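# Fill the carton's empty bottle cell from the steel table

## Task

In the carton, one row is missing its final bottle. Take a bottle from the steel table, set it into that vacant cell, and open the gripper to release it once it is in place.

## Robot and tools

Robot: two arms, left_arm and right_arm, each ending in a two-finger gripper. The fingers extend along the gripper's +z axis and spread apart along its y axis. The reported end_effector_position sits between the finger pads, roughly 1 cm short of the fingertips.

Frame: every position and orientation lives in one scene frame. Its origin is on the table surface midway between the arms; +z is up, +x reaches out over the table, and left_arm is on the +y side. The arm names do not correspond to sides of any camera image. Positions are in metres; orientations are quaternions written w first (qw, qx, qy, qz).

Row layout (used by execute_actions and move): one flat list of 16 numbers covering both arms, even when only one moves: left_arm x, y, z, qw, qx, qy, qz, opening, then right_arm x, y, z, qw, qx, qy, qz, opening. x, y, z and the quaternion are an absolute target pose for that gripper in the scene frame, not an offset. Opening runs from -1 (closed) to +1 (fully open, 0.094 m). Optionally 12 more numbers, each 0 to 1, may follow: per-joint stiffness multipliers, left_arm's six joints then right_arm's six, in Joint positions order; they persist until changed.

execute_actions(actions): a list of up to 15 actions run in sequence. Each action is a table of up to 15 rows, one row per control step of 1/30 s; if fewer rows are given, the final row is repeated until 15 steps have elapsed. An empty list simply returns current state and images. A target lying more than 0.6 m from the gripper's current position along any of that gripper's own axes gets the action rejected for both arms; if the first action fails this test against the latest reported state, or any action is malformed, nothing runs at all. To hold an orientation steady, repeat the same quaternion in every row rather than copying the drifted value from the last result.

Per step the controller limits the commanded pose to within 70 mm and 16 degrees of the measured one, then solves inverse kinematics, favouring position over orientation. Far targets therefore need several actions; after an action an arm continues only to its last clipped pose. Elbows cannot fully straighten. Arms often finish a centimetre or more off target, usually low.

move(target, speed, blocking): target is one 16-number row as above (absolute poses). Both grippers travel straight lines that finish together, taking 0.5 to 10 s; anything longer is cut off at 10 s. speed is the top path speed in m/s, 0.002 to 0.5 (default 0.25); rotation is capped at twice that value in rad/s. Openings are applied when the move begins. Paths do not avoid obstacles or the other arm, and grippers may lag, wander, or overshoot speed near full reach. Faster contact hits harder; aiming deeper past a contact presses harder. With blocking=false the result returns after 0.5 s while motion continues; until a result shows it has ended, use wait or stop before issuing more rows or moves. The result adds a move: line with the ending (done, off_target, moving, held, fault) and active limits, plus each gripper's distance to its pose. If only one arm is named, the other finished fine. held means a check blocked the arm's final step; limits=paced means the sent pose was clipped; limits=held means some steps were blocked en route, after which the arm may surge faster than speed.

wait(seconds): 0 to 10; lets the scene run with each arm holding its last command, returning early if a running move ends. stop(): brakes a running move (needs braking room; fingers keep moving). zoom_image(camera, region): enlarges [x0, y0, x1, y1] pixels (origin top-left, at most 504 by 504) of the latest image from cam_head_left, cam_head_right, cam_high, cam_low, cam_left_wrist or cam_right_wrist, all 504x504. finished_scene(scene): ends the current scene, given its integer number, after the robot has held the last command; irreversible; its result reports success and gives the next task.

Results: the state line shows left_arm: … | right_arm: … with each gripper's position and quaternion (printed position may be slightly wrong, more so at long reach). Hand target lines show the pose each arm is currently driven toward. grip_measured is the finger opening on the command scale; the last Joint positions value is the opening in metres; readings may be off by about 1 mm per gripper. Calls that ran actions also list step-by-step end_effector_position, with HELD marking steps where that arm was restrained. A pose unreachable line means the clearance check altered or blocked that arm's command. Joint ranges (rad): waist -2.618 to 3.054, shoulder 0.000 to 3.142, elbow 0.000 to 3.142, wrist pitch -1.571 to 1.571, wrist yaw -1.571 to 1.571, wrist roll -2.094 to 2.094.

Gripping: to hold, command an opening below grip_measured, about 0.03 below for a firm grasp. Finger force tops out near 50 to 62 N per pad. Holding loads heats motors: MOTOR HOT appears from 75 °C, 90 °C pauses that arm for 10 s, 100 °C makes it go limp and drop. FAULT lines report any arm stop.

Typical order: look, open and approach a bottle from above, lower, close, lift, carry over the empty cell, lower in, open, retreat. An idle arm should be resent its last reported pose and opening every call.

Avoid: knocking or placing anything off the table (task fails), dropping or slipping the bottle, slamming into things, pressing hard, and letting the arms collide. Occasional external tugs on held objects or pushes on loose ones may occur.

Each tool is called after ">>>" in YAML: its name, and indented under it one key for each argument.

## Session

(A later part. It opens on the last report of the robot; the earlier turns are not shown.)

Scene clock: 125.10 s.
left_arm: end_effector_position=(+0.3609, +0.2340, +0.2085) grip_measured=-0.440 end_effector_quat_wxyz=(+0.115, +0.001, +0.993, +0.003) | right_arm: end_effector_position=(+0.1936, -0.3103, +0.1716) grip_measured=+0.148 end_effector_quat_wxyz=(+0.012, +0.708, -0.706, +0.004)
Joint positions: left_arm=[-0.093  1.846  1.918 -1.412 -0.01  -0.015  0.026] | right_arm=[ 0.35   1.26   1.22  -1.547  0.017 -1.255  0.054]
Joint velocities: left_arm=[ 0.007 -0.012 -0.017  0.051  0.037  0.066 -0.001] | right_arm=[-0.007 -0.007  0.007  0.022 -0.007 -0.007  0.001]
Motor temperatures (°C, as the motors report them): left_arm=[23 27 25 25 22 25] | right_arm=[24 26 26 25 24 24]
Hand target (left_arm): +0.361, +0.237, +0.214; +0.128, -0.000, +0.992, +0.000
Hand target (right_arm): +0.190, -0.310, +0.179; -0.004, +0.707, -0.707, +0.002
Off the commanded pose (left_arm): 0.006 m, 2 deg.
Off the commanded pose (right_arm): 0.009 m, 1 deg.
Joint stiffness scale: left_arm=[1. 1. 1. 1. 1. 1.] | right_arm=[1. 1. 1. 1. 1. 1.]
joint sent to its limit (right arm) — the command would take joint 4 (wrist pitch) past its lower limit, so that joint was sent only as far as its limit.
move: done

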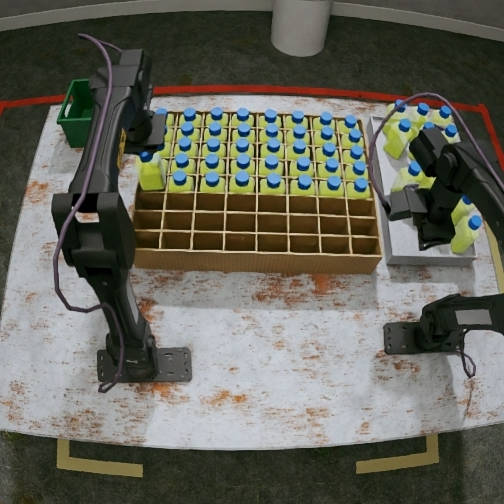

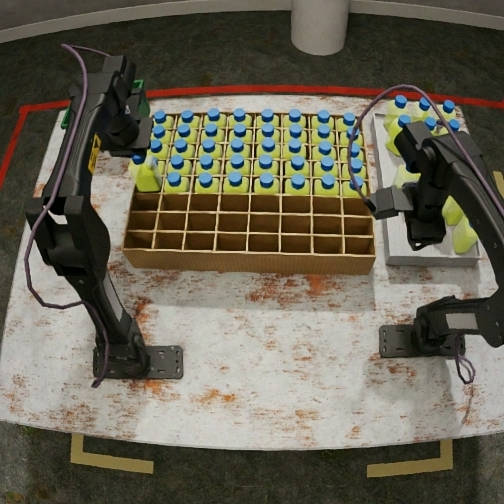

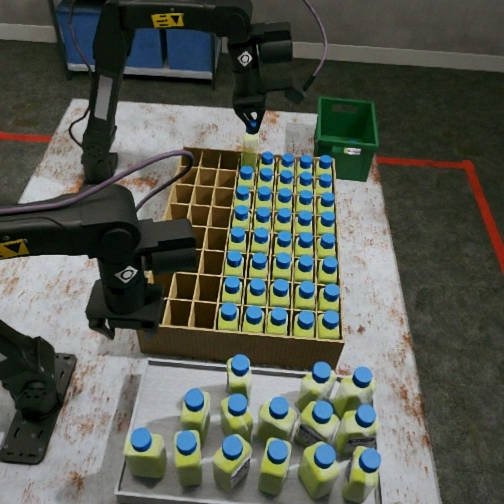

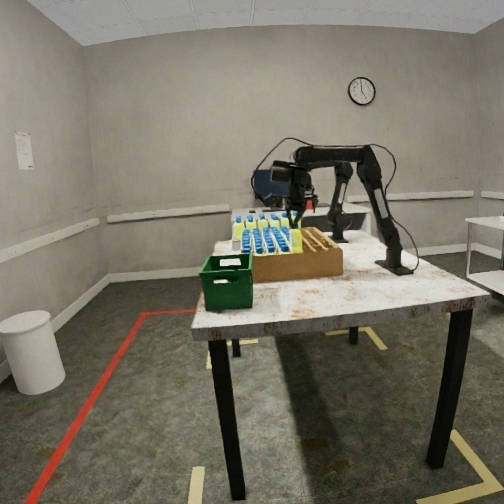

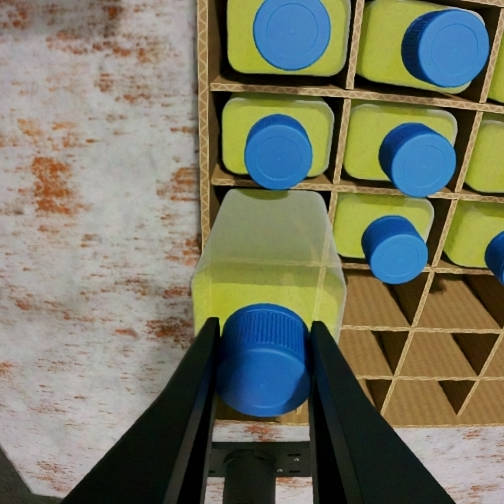

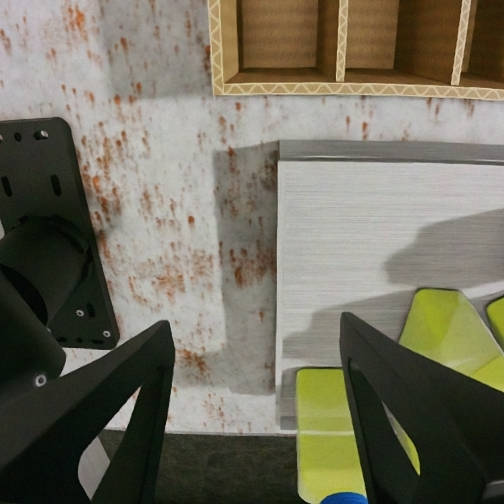

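>>> move:
  target: [0.350, 0.2385, 0.213, 0.148, 0, 0.989, 0, -0.48, 0.19, -0.31, 0.18, 0, -0.7071, 0.7071, 0, 0.15]
  speed: 0.02

>>> zoom_image:
  camera: "cam_left_wrist"
  region: [150, 100, 400, 300]

>>> zoom_image:
  camera: "cam_high"
  region: [170, 80, 350, 210]

Scene clock: 130.17 s.
left_arm: end_effector_position=(+0.3518, +0.2341, +0.2074) grip_measured=-0.440 end_effector_quat_wxyz=(+0.138, +0.003, +0.990, +0.003) | right_arm: end_effector_position=(+0.1936, -0.3103, +0.1716) grip_measured=+0.148 end_effector_quat_wxyz=(+0.012, +0.708, -0.706, +0.004)
Joint positions: left_arm=[-0.093  1.758  1.792 -1.33  -0.01  -0.011  0.026] | right_arm=[ 0.35   1.26   1.22  -1.547  0.017 -1.255  0.054]
Joint velocities: left_arm=[-0.017 -0.002 -0.017 -0.051 -0.007  0.037 -0.   ] | right_arm=[ 0.007 -0.002  0.027 -0.051  0.051 -0.066  0.001]
Motor temperatures (°C, as the motors report them): left_arm=[23 27 25 25 22 25] | right_arm=[24 26 26 25 24 24]
Hand target (left_arm): +0.350, +0.238, +0.213; +0.148, -0.000, +0.989, +0.000
Hand target (right_arm): +0.190, -0.310, +0.179; -0.004, +0.707, -0.707, +0.002
Off the commanded pose (left_arm): 0.007 m, 1 deg.
Off the commanded pose (right_arm): 0.009 m, 1 deg.
Joint stiffness scale: left_arm=[1. 1. 1. 1. 1. 1.] | right_arm=[1. 1. 1. 1. 1. 1.]
joint sent to its limit (right arm) — the command would take joint 4 (wrist pitch) past its lower limit, so that joint was sent only as far as its limit.
move: done

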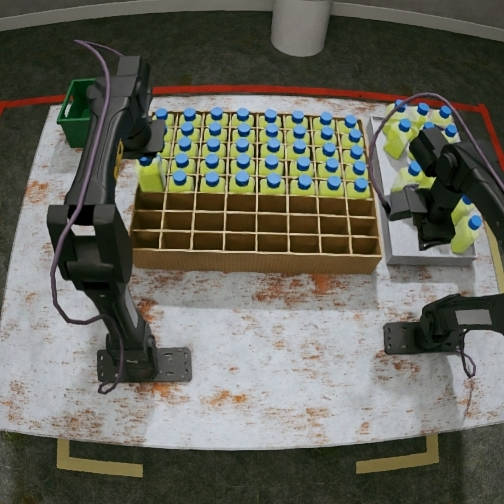

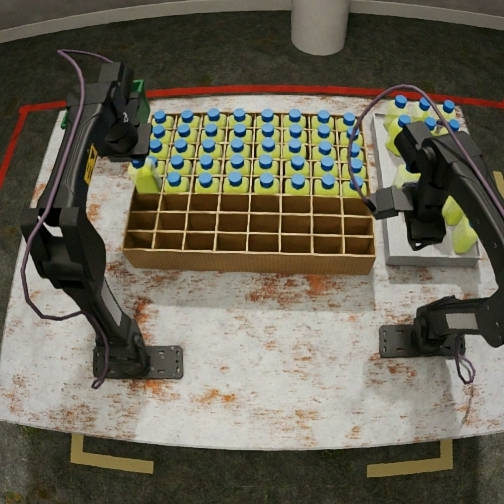

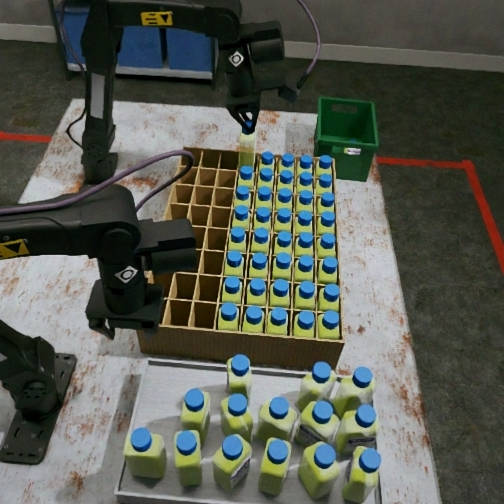

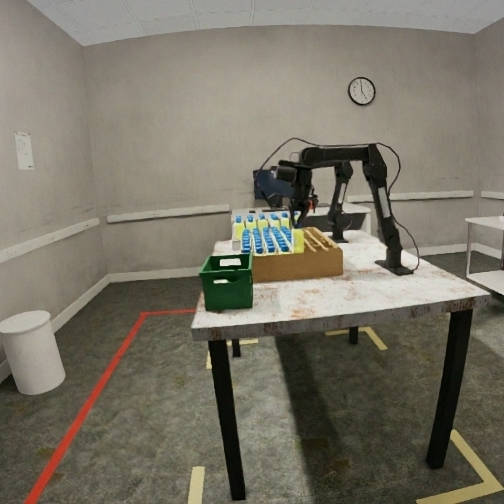

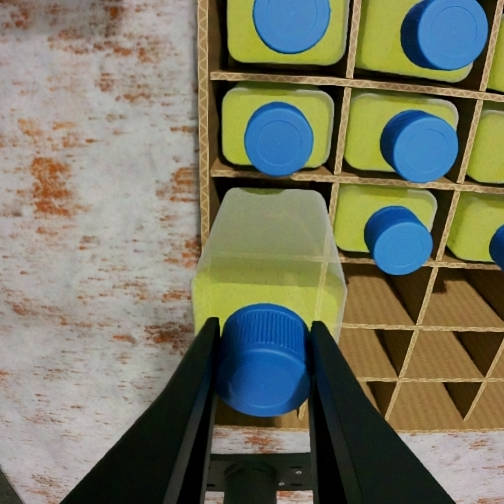

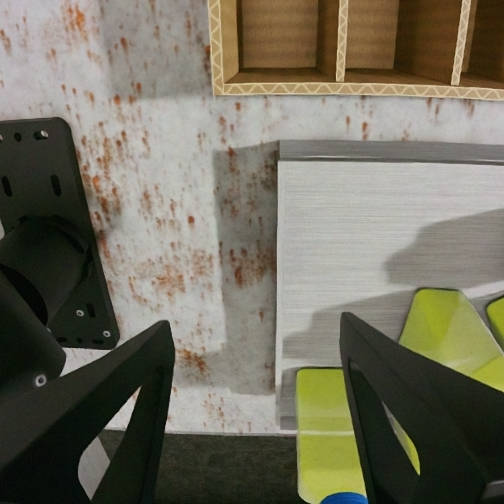

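Region (150, 100, 400, 300) of cam_left_wrist's 504x504 image, scaled by 2.016, with more detail than that image has; it fills the top 403 rows of this view, and the rest is white.

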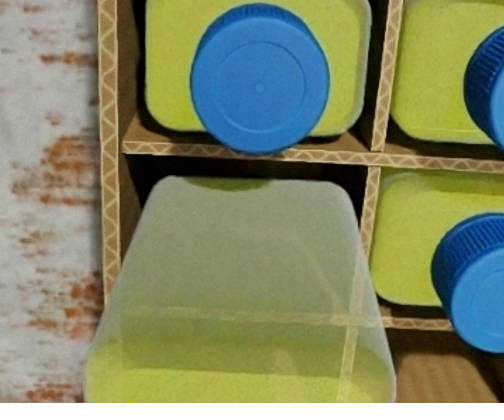

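Region (170, 80, 350, 210) of cam_high's 504x504 image, scaled by 2.800, with more detail than that image has.

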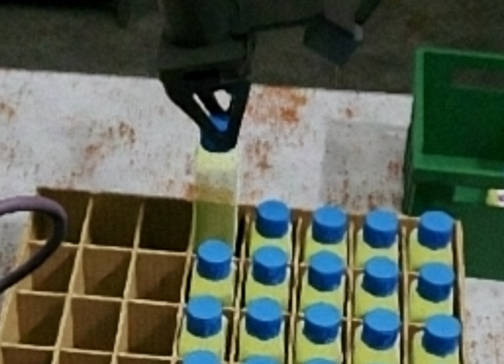

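>>> move:
  target: [0.351, 0.2385, 0.180, 0.160, 0, 0.9871, 0, -0.48, 0.19, -0.31, 0.18, 0, -0.7071, 0.7071, 0, 0.15]
  speed: 0.04

>>> zoom_image:
  camera: "cam_left_wrist"
  region: [150, 100, 400, 300]

>>> zoom_image:
  camera: "cam_high"
  region: [170, 80, 350, 210]

Scene clock: 132.37 s.
left_arm: end_effector_position=(+0.3526, +0.2341, +0.1737) grip_measured=-0.440 end_effector_quat_wxyz=(+0.147, +0.004, +0.989, +0.003) | right_arm: end_effector_position=(+0.1936, -0.3103, +0.1716) grip_measured=+0.148 end_effector_quat_wxyz=(+0.012, +0.708, -0.706, +0.004)
Joint positions: left_arm=[-0.093  1.714  1.599 -1.16  -0.01  -0.01   0.026] | right_arm=[ 0.35   1.26   1.22  -1.547  0.017 -1.255  0.054]
Joint velocities: left_arm=[-0.002  0.017 -0.012 -0.022 -0.037 -0.051  0.001] | right_arm=[-0.012 -0.007  0.002  0.037  0.022 -0.051  0.001]
Motor temperatures (°C, as the motors report them): left_arm=[23 27 25 25 22 25] | right_arm=[24 26 26 25 24 24]
Hand target (left_arm): +0.352, +0.238, +0.180; +0.160, -0.000, +0.987, +0.000
Hand target (right_arm): +0.190, -0.310, +0.179; -0.004, +0.707, -0.707, +0.002
Off the commanded pose (left_arm): 0.008 m, 2 deg.
Off the commanded pose (right_arm): 0.009 m, 1 deg.
Joint stiffness scale: left_arm=[1. 1. 1. 1. 1. 1.] | right_arm=[1. 1. 1. 1. 1. 1.]
joint sent to its limit (right arm) — the command would take joint 4 (wrist pitch) past its lower limit, so that joint was sent only as far as its limit.
move: done

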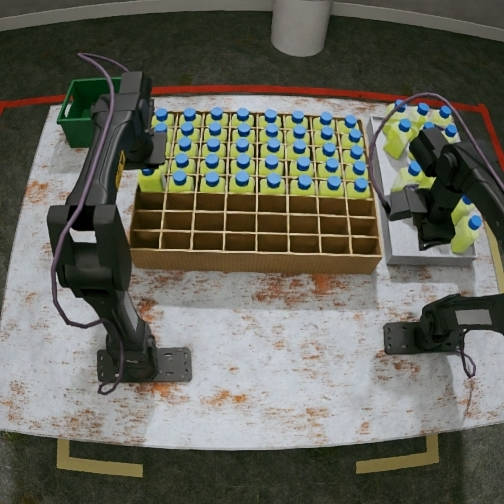

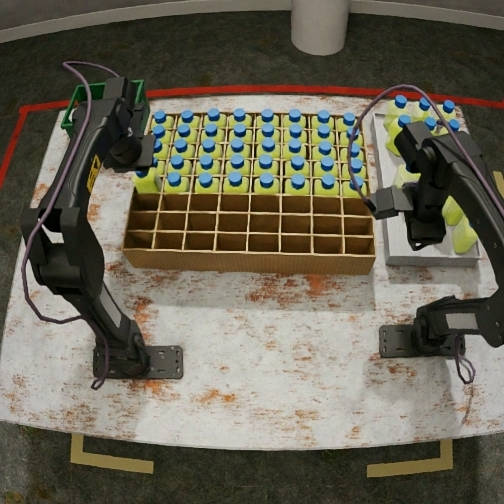

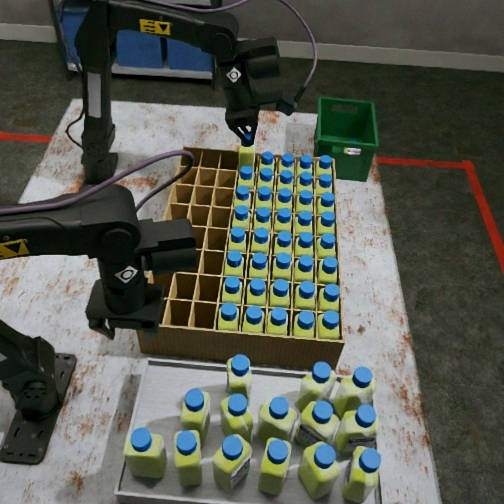

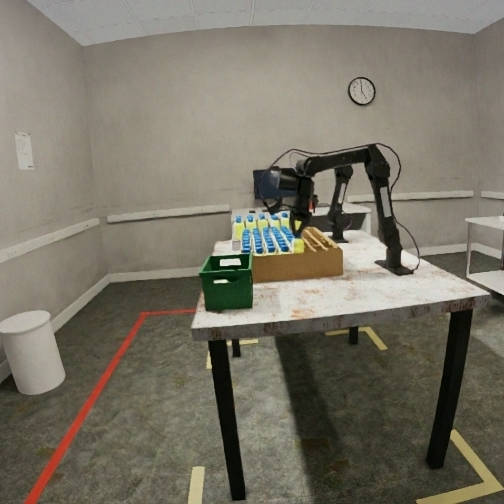

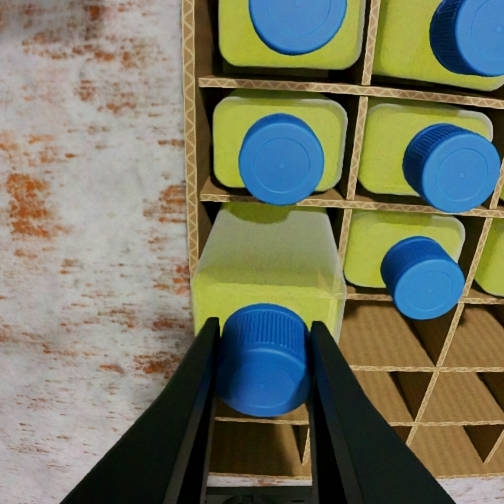

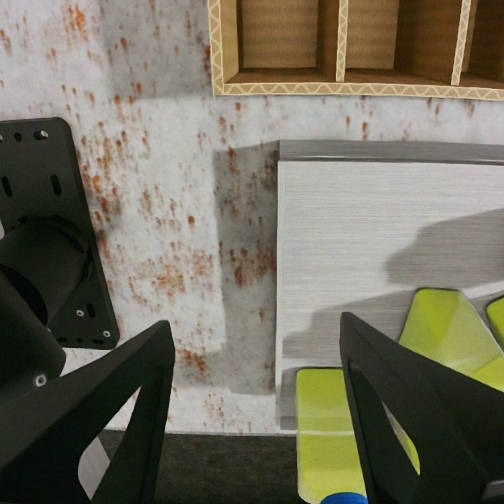

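Region (150, 100, 400, 300) of cam_left_wrist's 504x504 image, scaled by 2.016, with more detail than that image has; it fills the top 403 rows of this view, and the rest is white.

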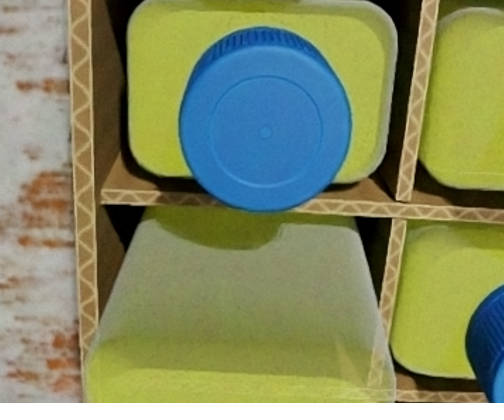

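Region (170, 80, 350, 210) of cam_high's 504x504 image, scaled by 2.800, with more detail than that image has.

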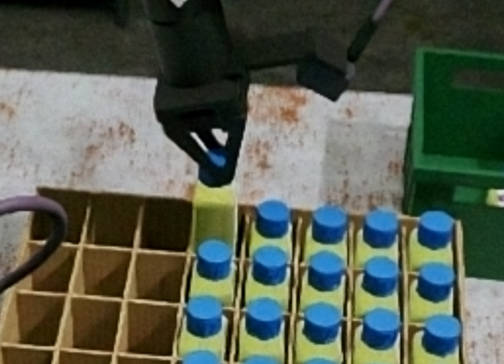

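>>> move:
  target: [0.351, 0.2385, 0.132, 0.160, 0, 0.9871, 0, -0.48, 0.19, -0.31, 0.18, 0, -0.7071, 0.7071, 0, 0.15]
  speed: 0.04

>>> zoom_image:
  camera: "cam_high"
  region: [170, 80, 350, 210]

Scene clock: 134.23 s.
left_arm: end_effector_position=(+0.3553, +0.2342, +0.1297) grip_measured=-0.440 end_effector_quat_wxyz=(+0.156, +0.003, +0.988, +0.001) | right_arm: end_effector_position=(+0.1936, -0.3103, +0.1716) grip_measured=+0.148 end_effector_quat_wxyz=(+0.012, +0.708, -0.706, +0.004)
Joint positions: left_arm=[-0.091  1.702  1.406 -0.962 -0.007 -0.009  0.026] | right_arm=[ 0.35   1.26   1.22  -1.547  0.017 -1.255  0.054]
Joint velocities: left_arm=[ 0.022 -0.017 -0.002  0.007  0.022 -0.007 -0.001] | right_arm=[-0.002 -0.002 -0.012  0.037 -0.037 -0.022  0.001]
Motor temperatures (°C, as the motors report them): left_arm=[23 28 25 25 22 25] | right_arm=[24 26 26 25 24 24]
Hand target (left_arm): +0.352, +0.238, +0.132; +0.160, +0.000, +0.987, +0.000
Hand target (right_arm): +0.190, -0.310, +0.179; -0.004, +0.707, -0.707, +0.002
Off the commanded pose (left_arm): 0.007 m, 1 deg.
Off the commanded pose (right_arm): 0.009 m, 1 deg.
Joint stiffness scale: left_arm=[1. 1. 1. 1. 1. 1.] | right_arm=[1. 1. 1. 1. 1. 1.]
joint sent to its limit (right arm) — the command would take joint 4 (wrist pitch) past its lower limit, so that joint was sent only as far as its limit.
move: done

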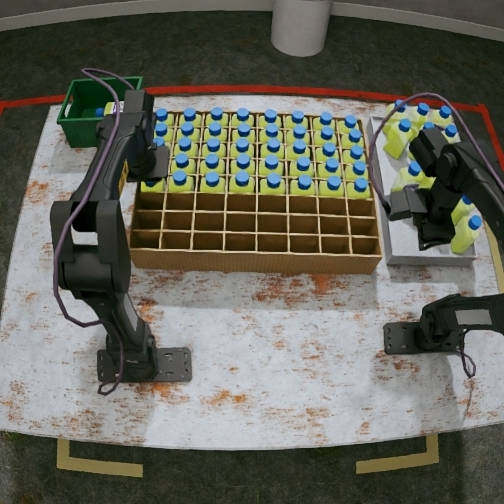

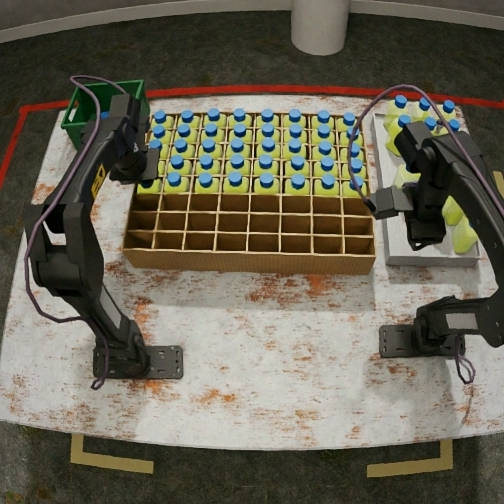

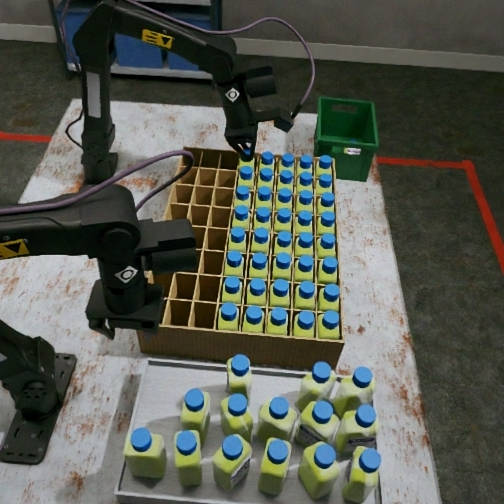

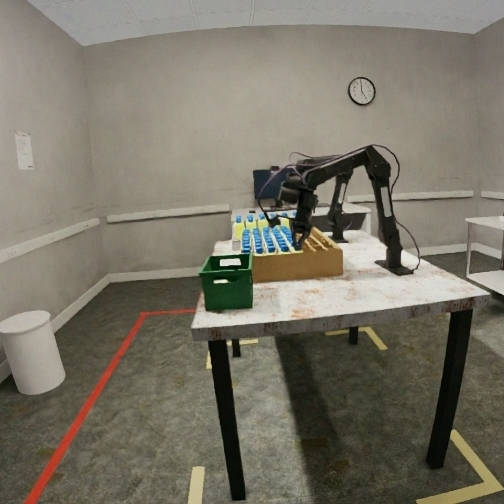

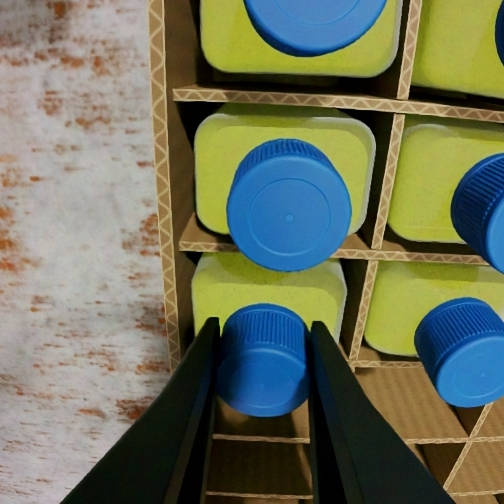

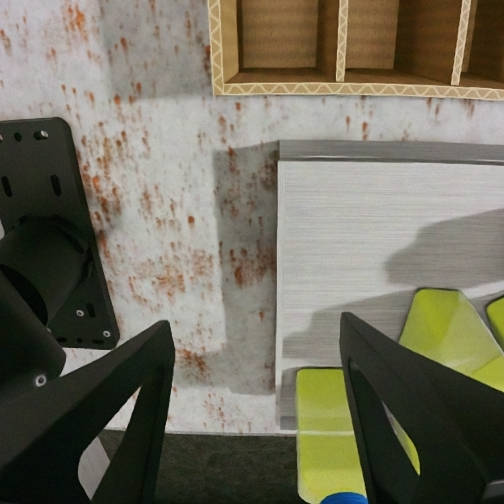

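Region (170, 80, 350, 210) of cam_high's 504x504 image, scaled by 2.800, with more detail than that image has.

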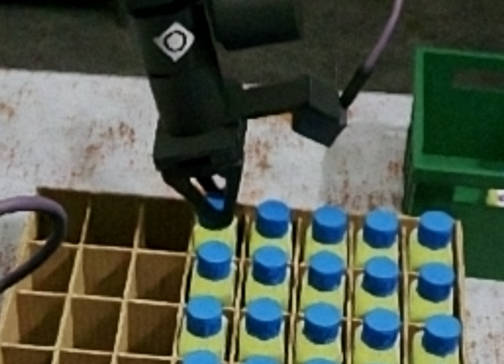

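>>> move:
  target: [0.352, 0.2385, 0.127, 0.160, 0, 0.9871, 0, -0.48, 0.19, -0.31, 0.18, 0, -0.7071, 0.7071, 0, 0.15]
  speed: 0.02

>>> zoom_image:
  camera: "cam_high"
  region: [170, 80, 350, 210]

Scene clock: 135.77 s.
left_arm: end_effector_position=(+0.3561, +0.2342, +0.1293) grip_measured=-0.440 end_effector_quat_wxyz=(+0.162, +0.003, +0.987, +0.001) | right_arm: end_effector_position=(+0.1936, -0.3103, +0.1716) grip_measured=+0.148 end_effector_quat_wxyz=(+0.012, +0.708, -0.706, +0.004)
Joint positions: left_arm=[-0.091  1.695  1.392 -0.944 -0.006 -0.009  0.026] | right_arm=[ 0.35   1.26   1.22  -1.547  0.017 -1.255  0.054]
Joint velocities: left_arm=[ 0.022  0.002 -0.002  0.007 -0.066  0.022  0.001] | right_arm=[ 0.012 -0.002 -0.012  0.037 -0.081 -0.051  0.001]
Motor temperatures (°C, as the motors report them): left_arm=[23 28 25 25 22 25] | right_arm=[24 26 26 25 24 24]
Hand target (left_arm): +0.352, +0.238, +0.127; +0.160, -0.000, +0.987, +0.000
Hand target (right_arm): +0.190, -0.310, +0.179; -0.004, +0.707, -0.707, +0.002
Off the commanded pose (left_arm): 0.006 m, 0 deg.
Off the commanded pose (right_arm): 0.009 m, 1 deg.
Joint stiffness scale: left_arm=[1. 1. 1. 1. 1. 1.] | right_arm=[1. 1. 1. 1. 1. 1.]
joint sent to its limit (right arm) — the command would take joint 4 (wrist pitch) past its lower limit, so that joint was sent only as far as its limit.
move: done

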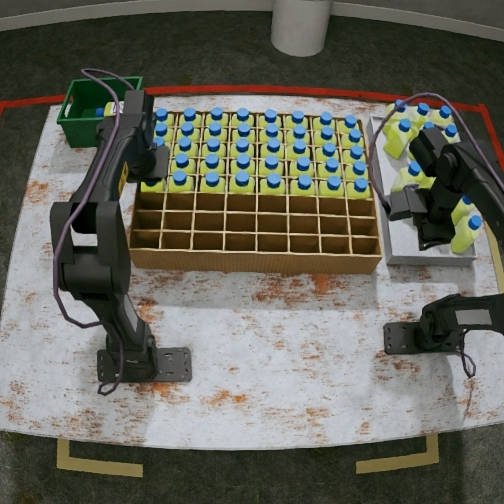

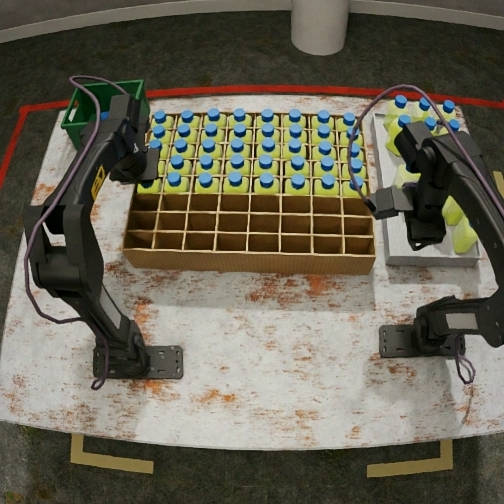

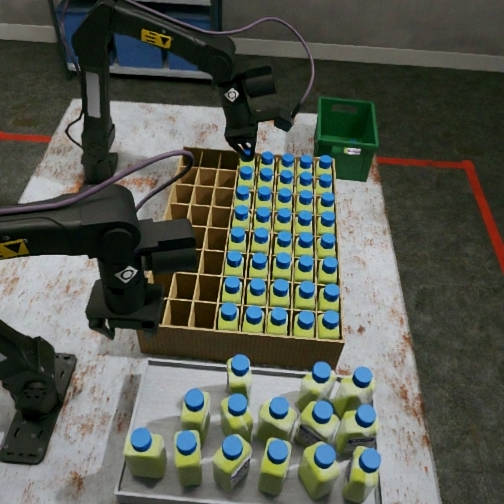

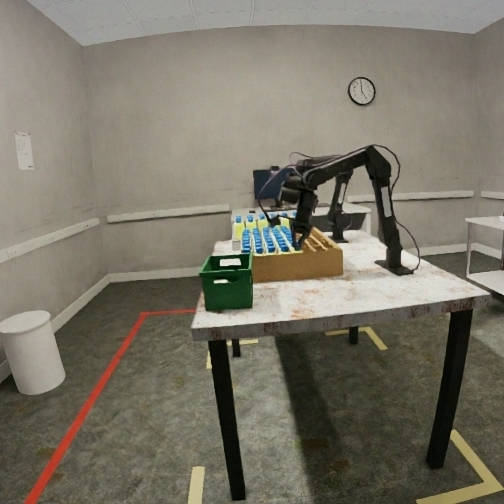

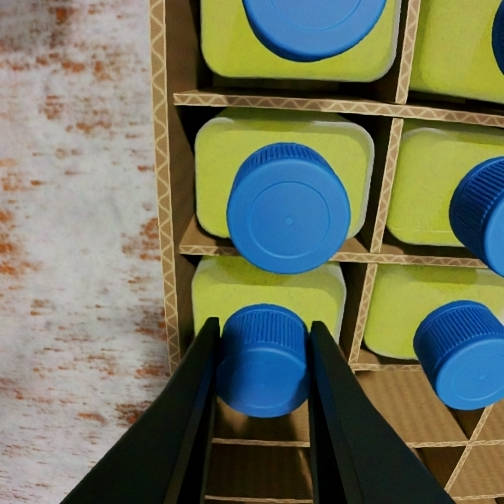

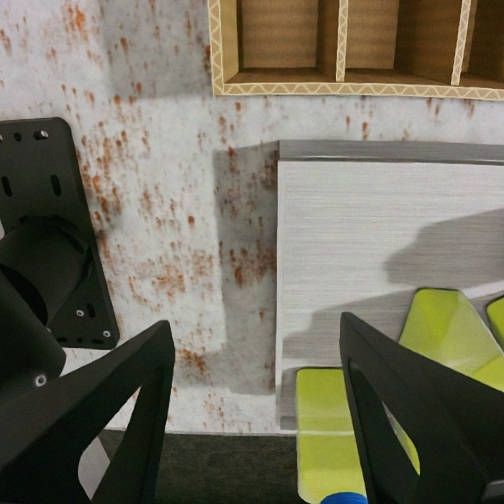

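Region (170, 80, 350, 210) of cam_high's 504x504 image, scaled by 2.800, with more detail than that image has.

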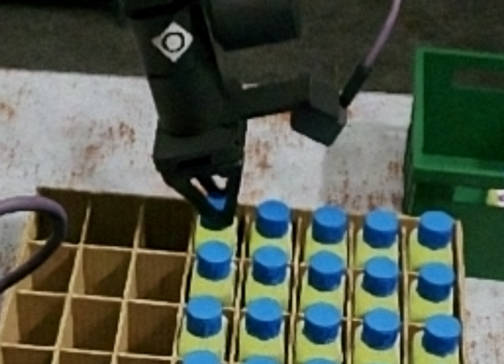

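>>> execute_actions:
  actions:
    - [[0.355, 0.236, 0.133, 0.160, 0, 0.9871, 0, -0.1, 0.19, -0.31, 0.18, 0, -0.7071, 0.7071, 0, 0.15]]

>>> move:
  target: [0.345, 0.236, 0.195, 0.160, 0, 0.9871, 0, -0.1, 0.19, -0.31, 0.18, 0, -0.7071, 0.7071, 0, 0.15]
  speed: 0.1

>>> zoom_image:
  camera: "cam_high"
  region: [170, 80, 350, 210]

Scene clock: 138.07 s.
left_arm: end_effector_position=(+0.3555, +0.2342, +0.1292) grip_measured=-0.102 end_effector_quat_wxyz=(+0.160, +0.003, +0.987, +0.001) | right_arm: end_effector_position=(+0.1936, -0.3103, +0.1716) grip_measured=+0.148 end_effector_quat_wxyz=(+0.012, +0.708, -0.706, +0.004)
Joint positions: left_arm=[-0.091  1.695  1.392 -0.946 -0.006 -0.009  0.042] | right_arm=[ 0.35   1.26   1.22  -1.547  0.017 -1.255  0.054]
Joint velocities: left_arm=[ 0.002  0.002  0.002  0.007  0.007 -0.051 -0.   ] | right_arm=[-0.007  0.002  0.002 -0.051 -0.037 -0.022 -0.001]
Motor temperatures (°C, as the motors report them): left_arm=[23 28 25 25 22 25] | right_arm=[24 26 26 25 24 24]
Hand target (left_arm): +0.355, +0.236, +0.133; +0.160, +0.000, +0.987, +0.000
Hand target (right_arm): +0.190, -0.310, +0.179; -0.004, +0.707, -0.707, +0.002
Off the commanded pose (left_arm): 0.004 m, 0 deg.
Off the commanded pose (right_arm): 0.009 m, 1 deg.
Joint stiffness scale: left_arm=[1. 1. 1. 1. 1. 1.] | right_arm=[1. 1. 1. 1. 1. 1.]
joint sent to its limit (right arm) — the command would take joint 4 (wrist pitch) past its lower limit, so that joint was sent only as far as its limit.
Step readings (end_effector_position):
0: left_arm (+0.3562, +0.2342, +0.1294) | right_arm (+0.1936, -0.3103, +0.1716)
1: left_arm (+0.3561, +0.2342, +0.1293) | right_arm (+0.1936, -0.3103, +0.1716)
2: left_arm (+0.3561, +0.2342, +0.1293) | right_arm (+0.1936, -0.3103, +0.1716)
4: left_arm (+0.3557, +0.2342, +0.1292) | right_arm (+0.1936, -0.3103, +0.1716)
8: left_arm (+0.3556, +0.2342, +0.1292) | right_arm (+0.1936, -0.3103, +0.1716)
15: end_effector_position above

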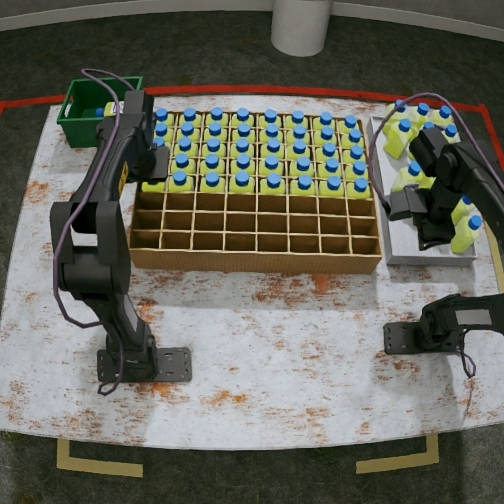

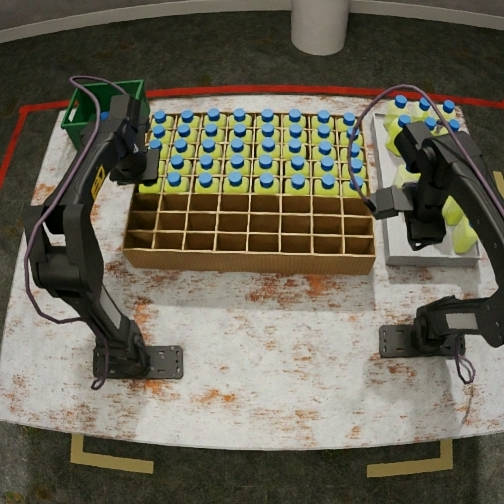

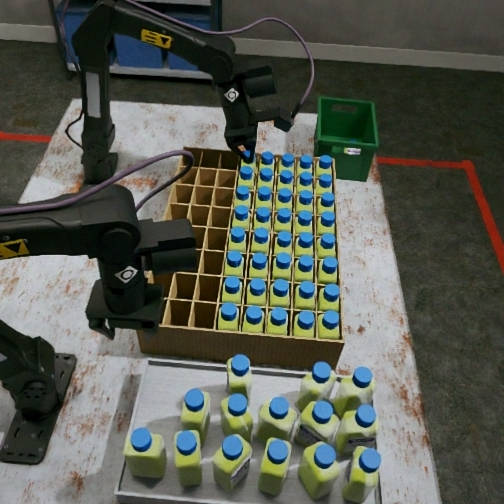

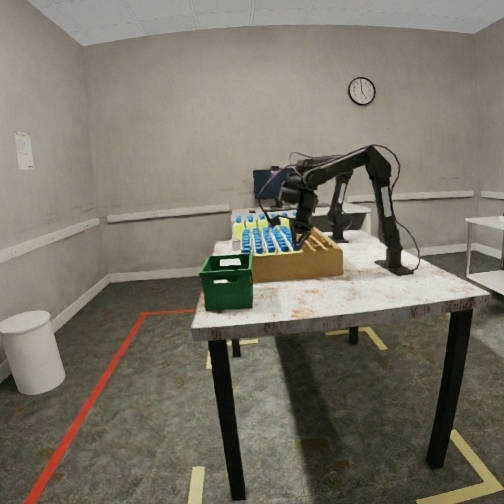

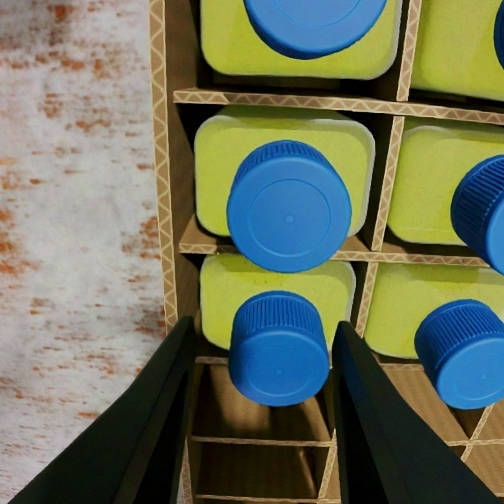

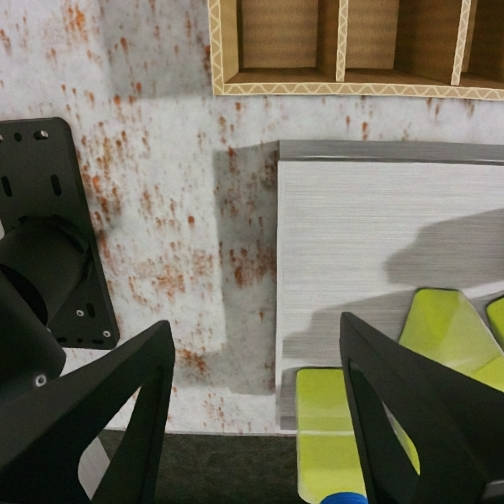

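Scene clock: 139.33 s.
left_arm: end_effector_position=(+0.3446, +0.2344, +0.1853) grip_measured=-0.102 end_effector_quat_wxyz=(+0.153, +0.003, +0.988, +0.001) | right_arm: end_effector_position=(+0.1936, -0.3103, +0.1716) grip_measured=+0.148 end_effector_quat_wxyz=(+0.012, +0.708, -0.706, +0.004)
Joint positions: left_arm=[-0.091  1.678  1.601 -1.187 -0.006 -0.009  0.042] | right_arm=[ 0.35   1.26   1.22  -1.547  0.017 -1.255  0.054]
Joint velocities: left_arm=[-0.002 -0.007  0.007  0.066  0.022  0.022 -0.   ] | right_arm=[-0.007 -0.017  0.007  0.007 -0.037 -0.037  0.001]
Motor temperatures (°C, as the motors report them): left_arm=[23 28 25 25 22 25] | right_arm=[24 26 26 25 24 24]
Hand target (left_arm): +0.343, +0.236, +0.195; +0.160, +0.000, +0.987, +0.000
Hand target (right_arm): +0.190, -0.310, +0.179; -0.004, +0.707, -0.707, +0.002
Off the commanded pose (left_arm): 0.010 m, 1 deg.
Off the commanded pose (right_arm): 0.009 m, 1 deg.
Joint stiffness scale: left_arm=[1. 1. 1. 1. 1. 1.] | right_arm=[1. 1. 1. 1. 1. 1.]
joint sent to its limit (right arm) — the command would take joint 4 (wrist pitch) past its lower limit, so that joint was sent only as far as its limit.
move: done

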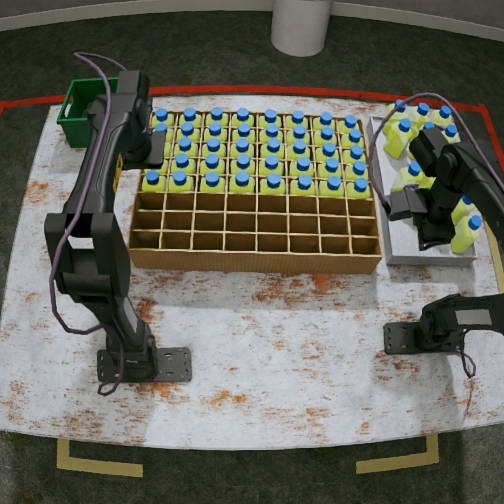

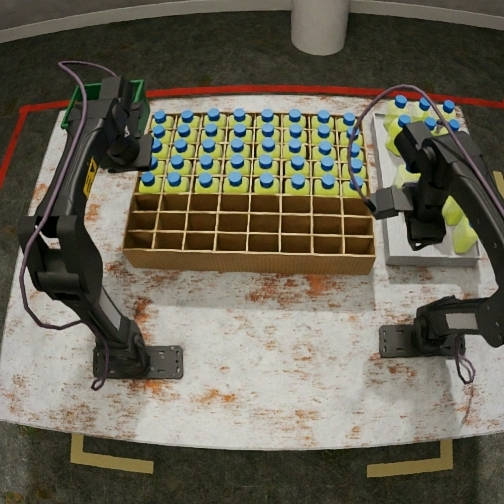

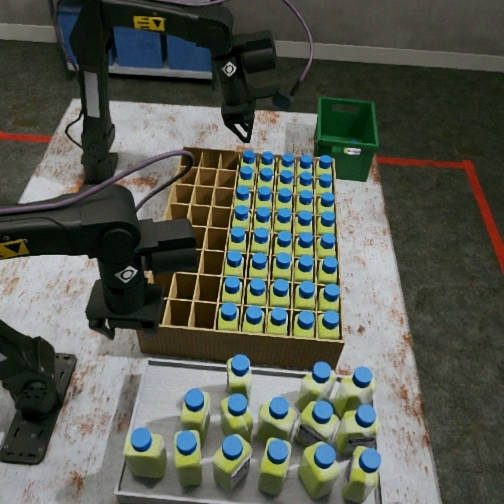

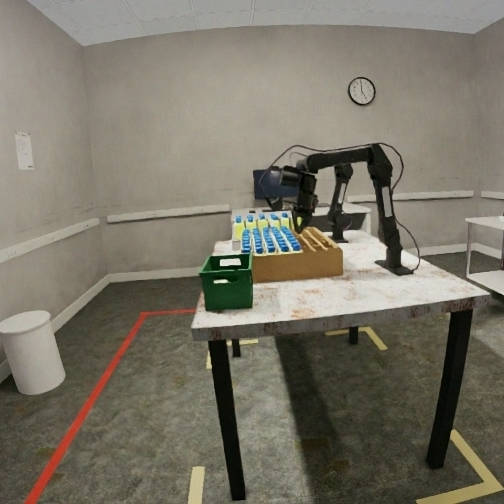

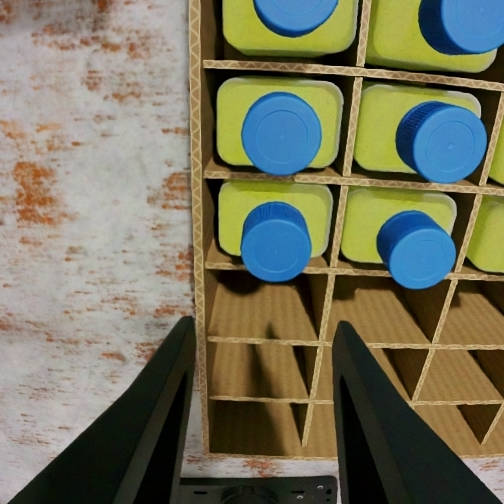

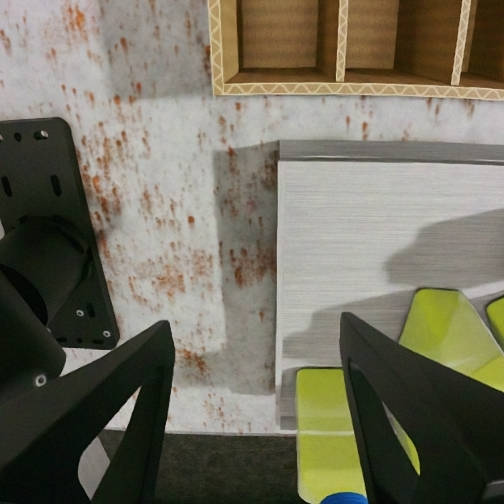

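Region (170, 80, 350, 210) of cam_high's 504x504 image, scaled by 2.800, with more detail than that image has.

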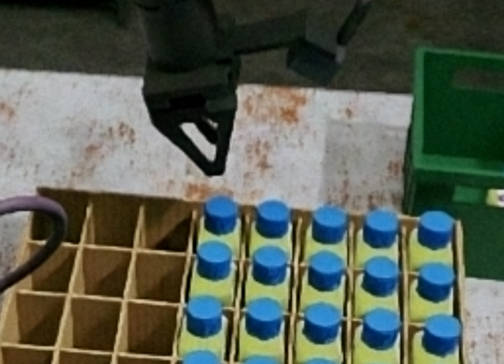

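The bottle is seated in the cell at the same height as its neighbours, and the gripper has released it.

>>> finished_scene:
  scene: 2

The scene is finished: the task was done.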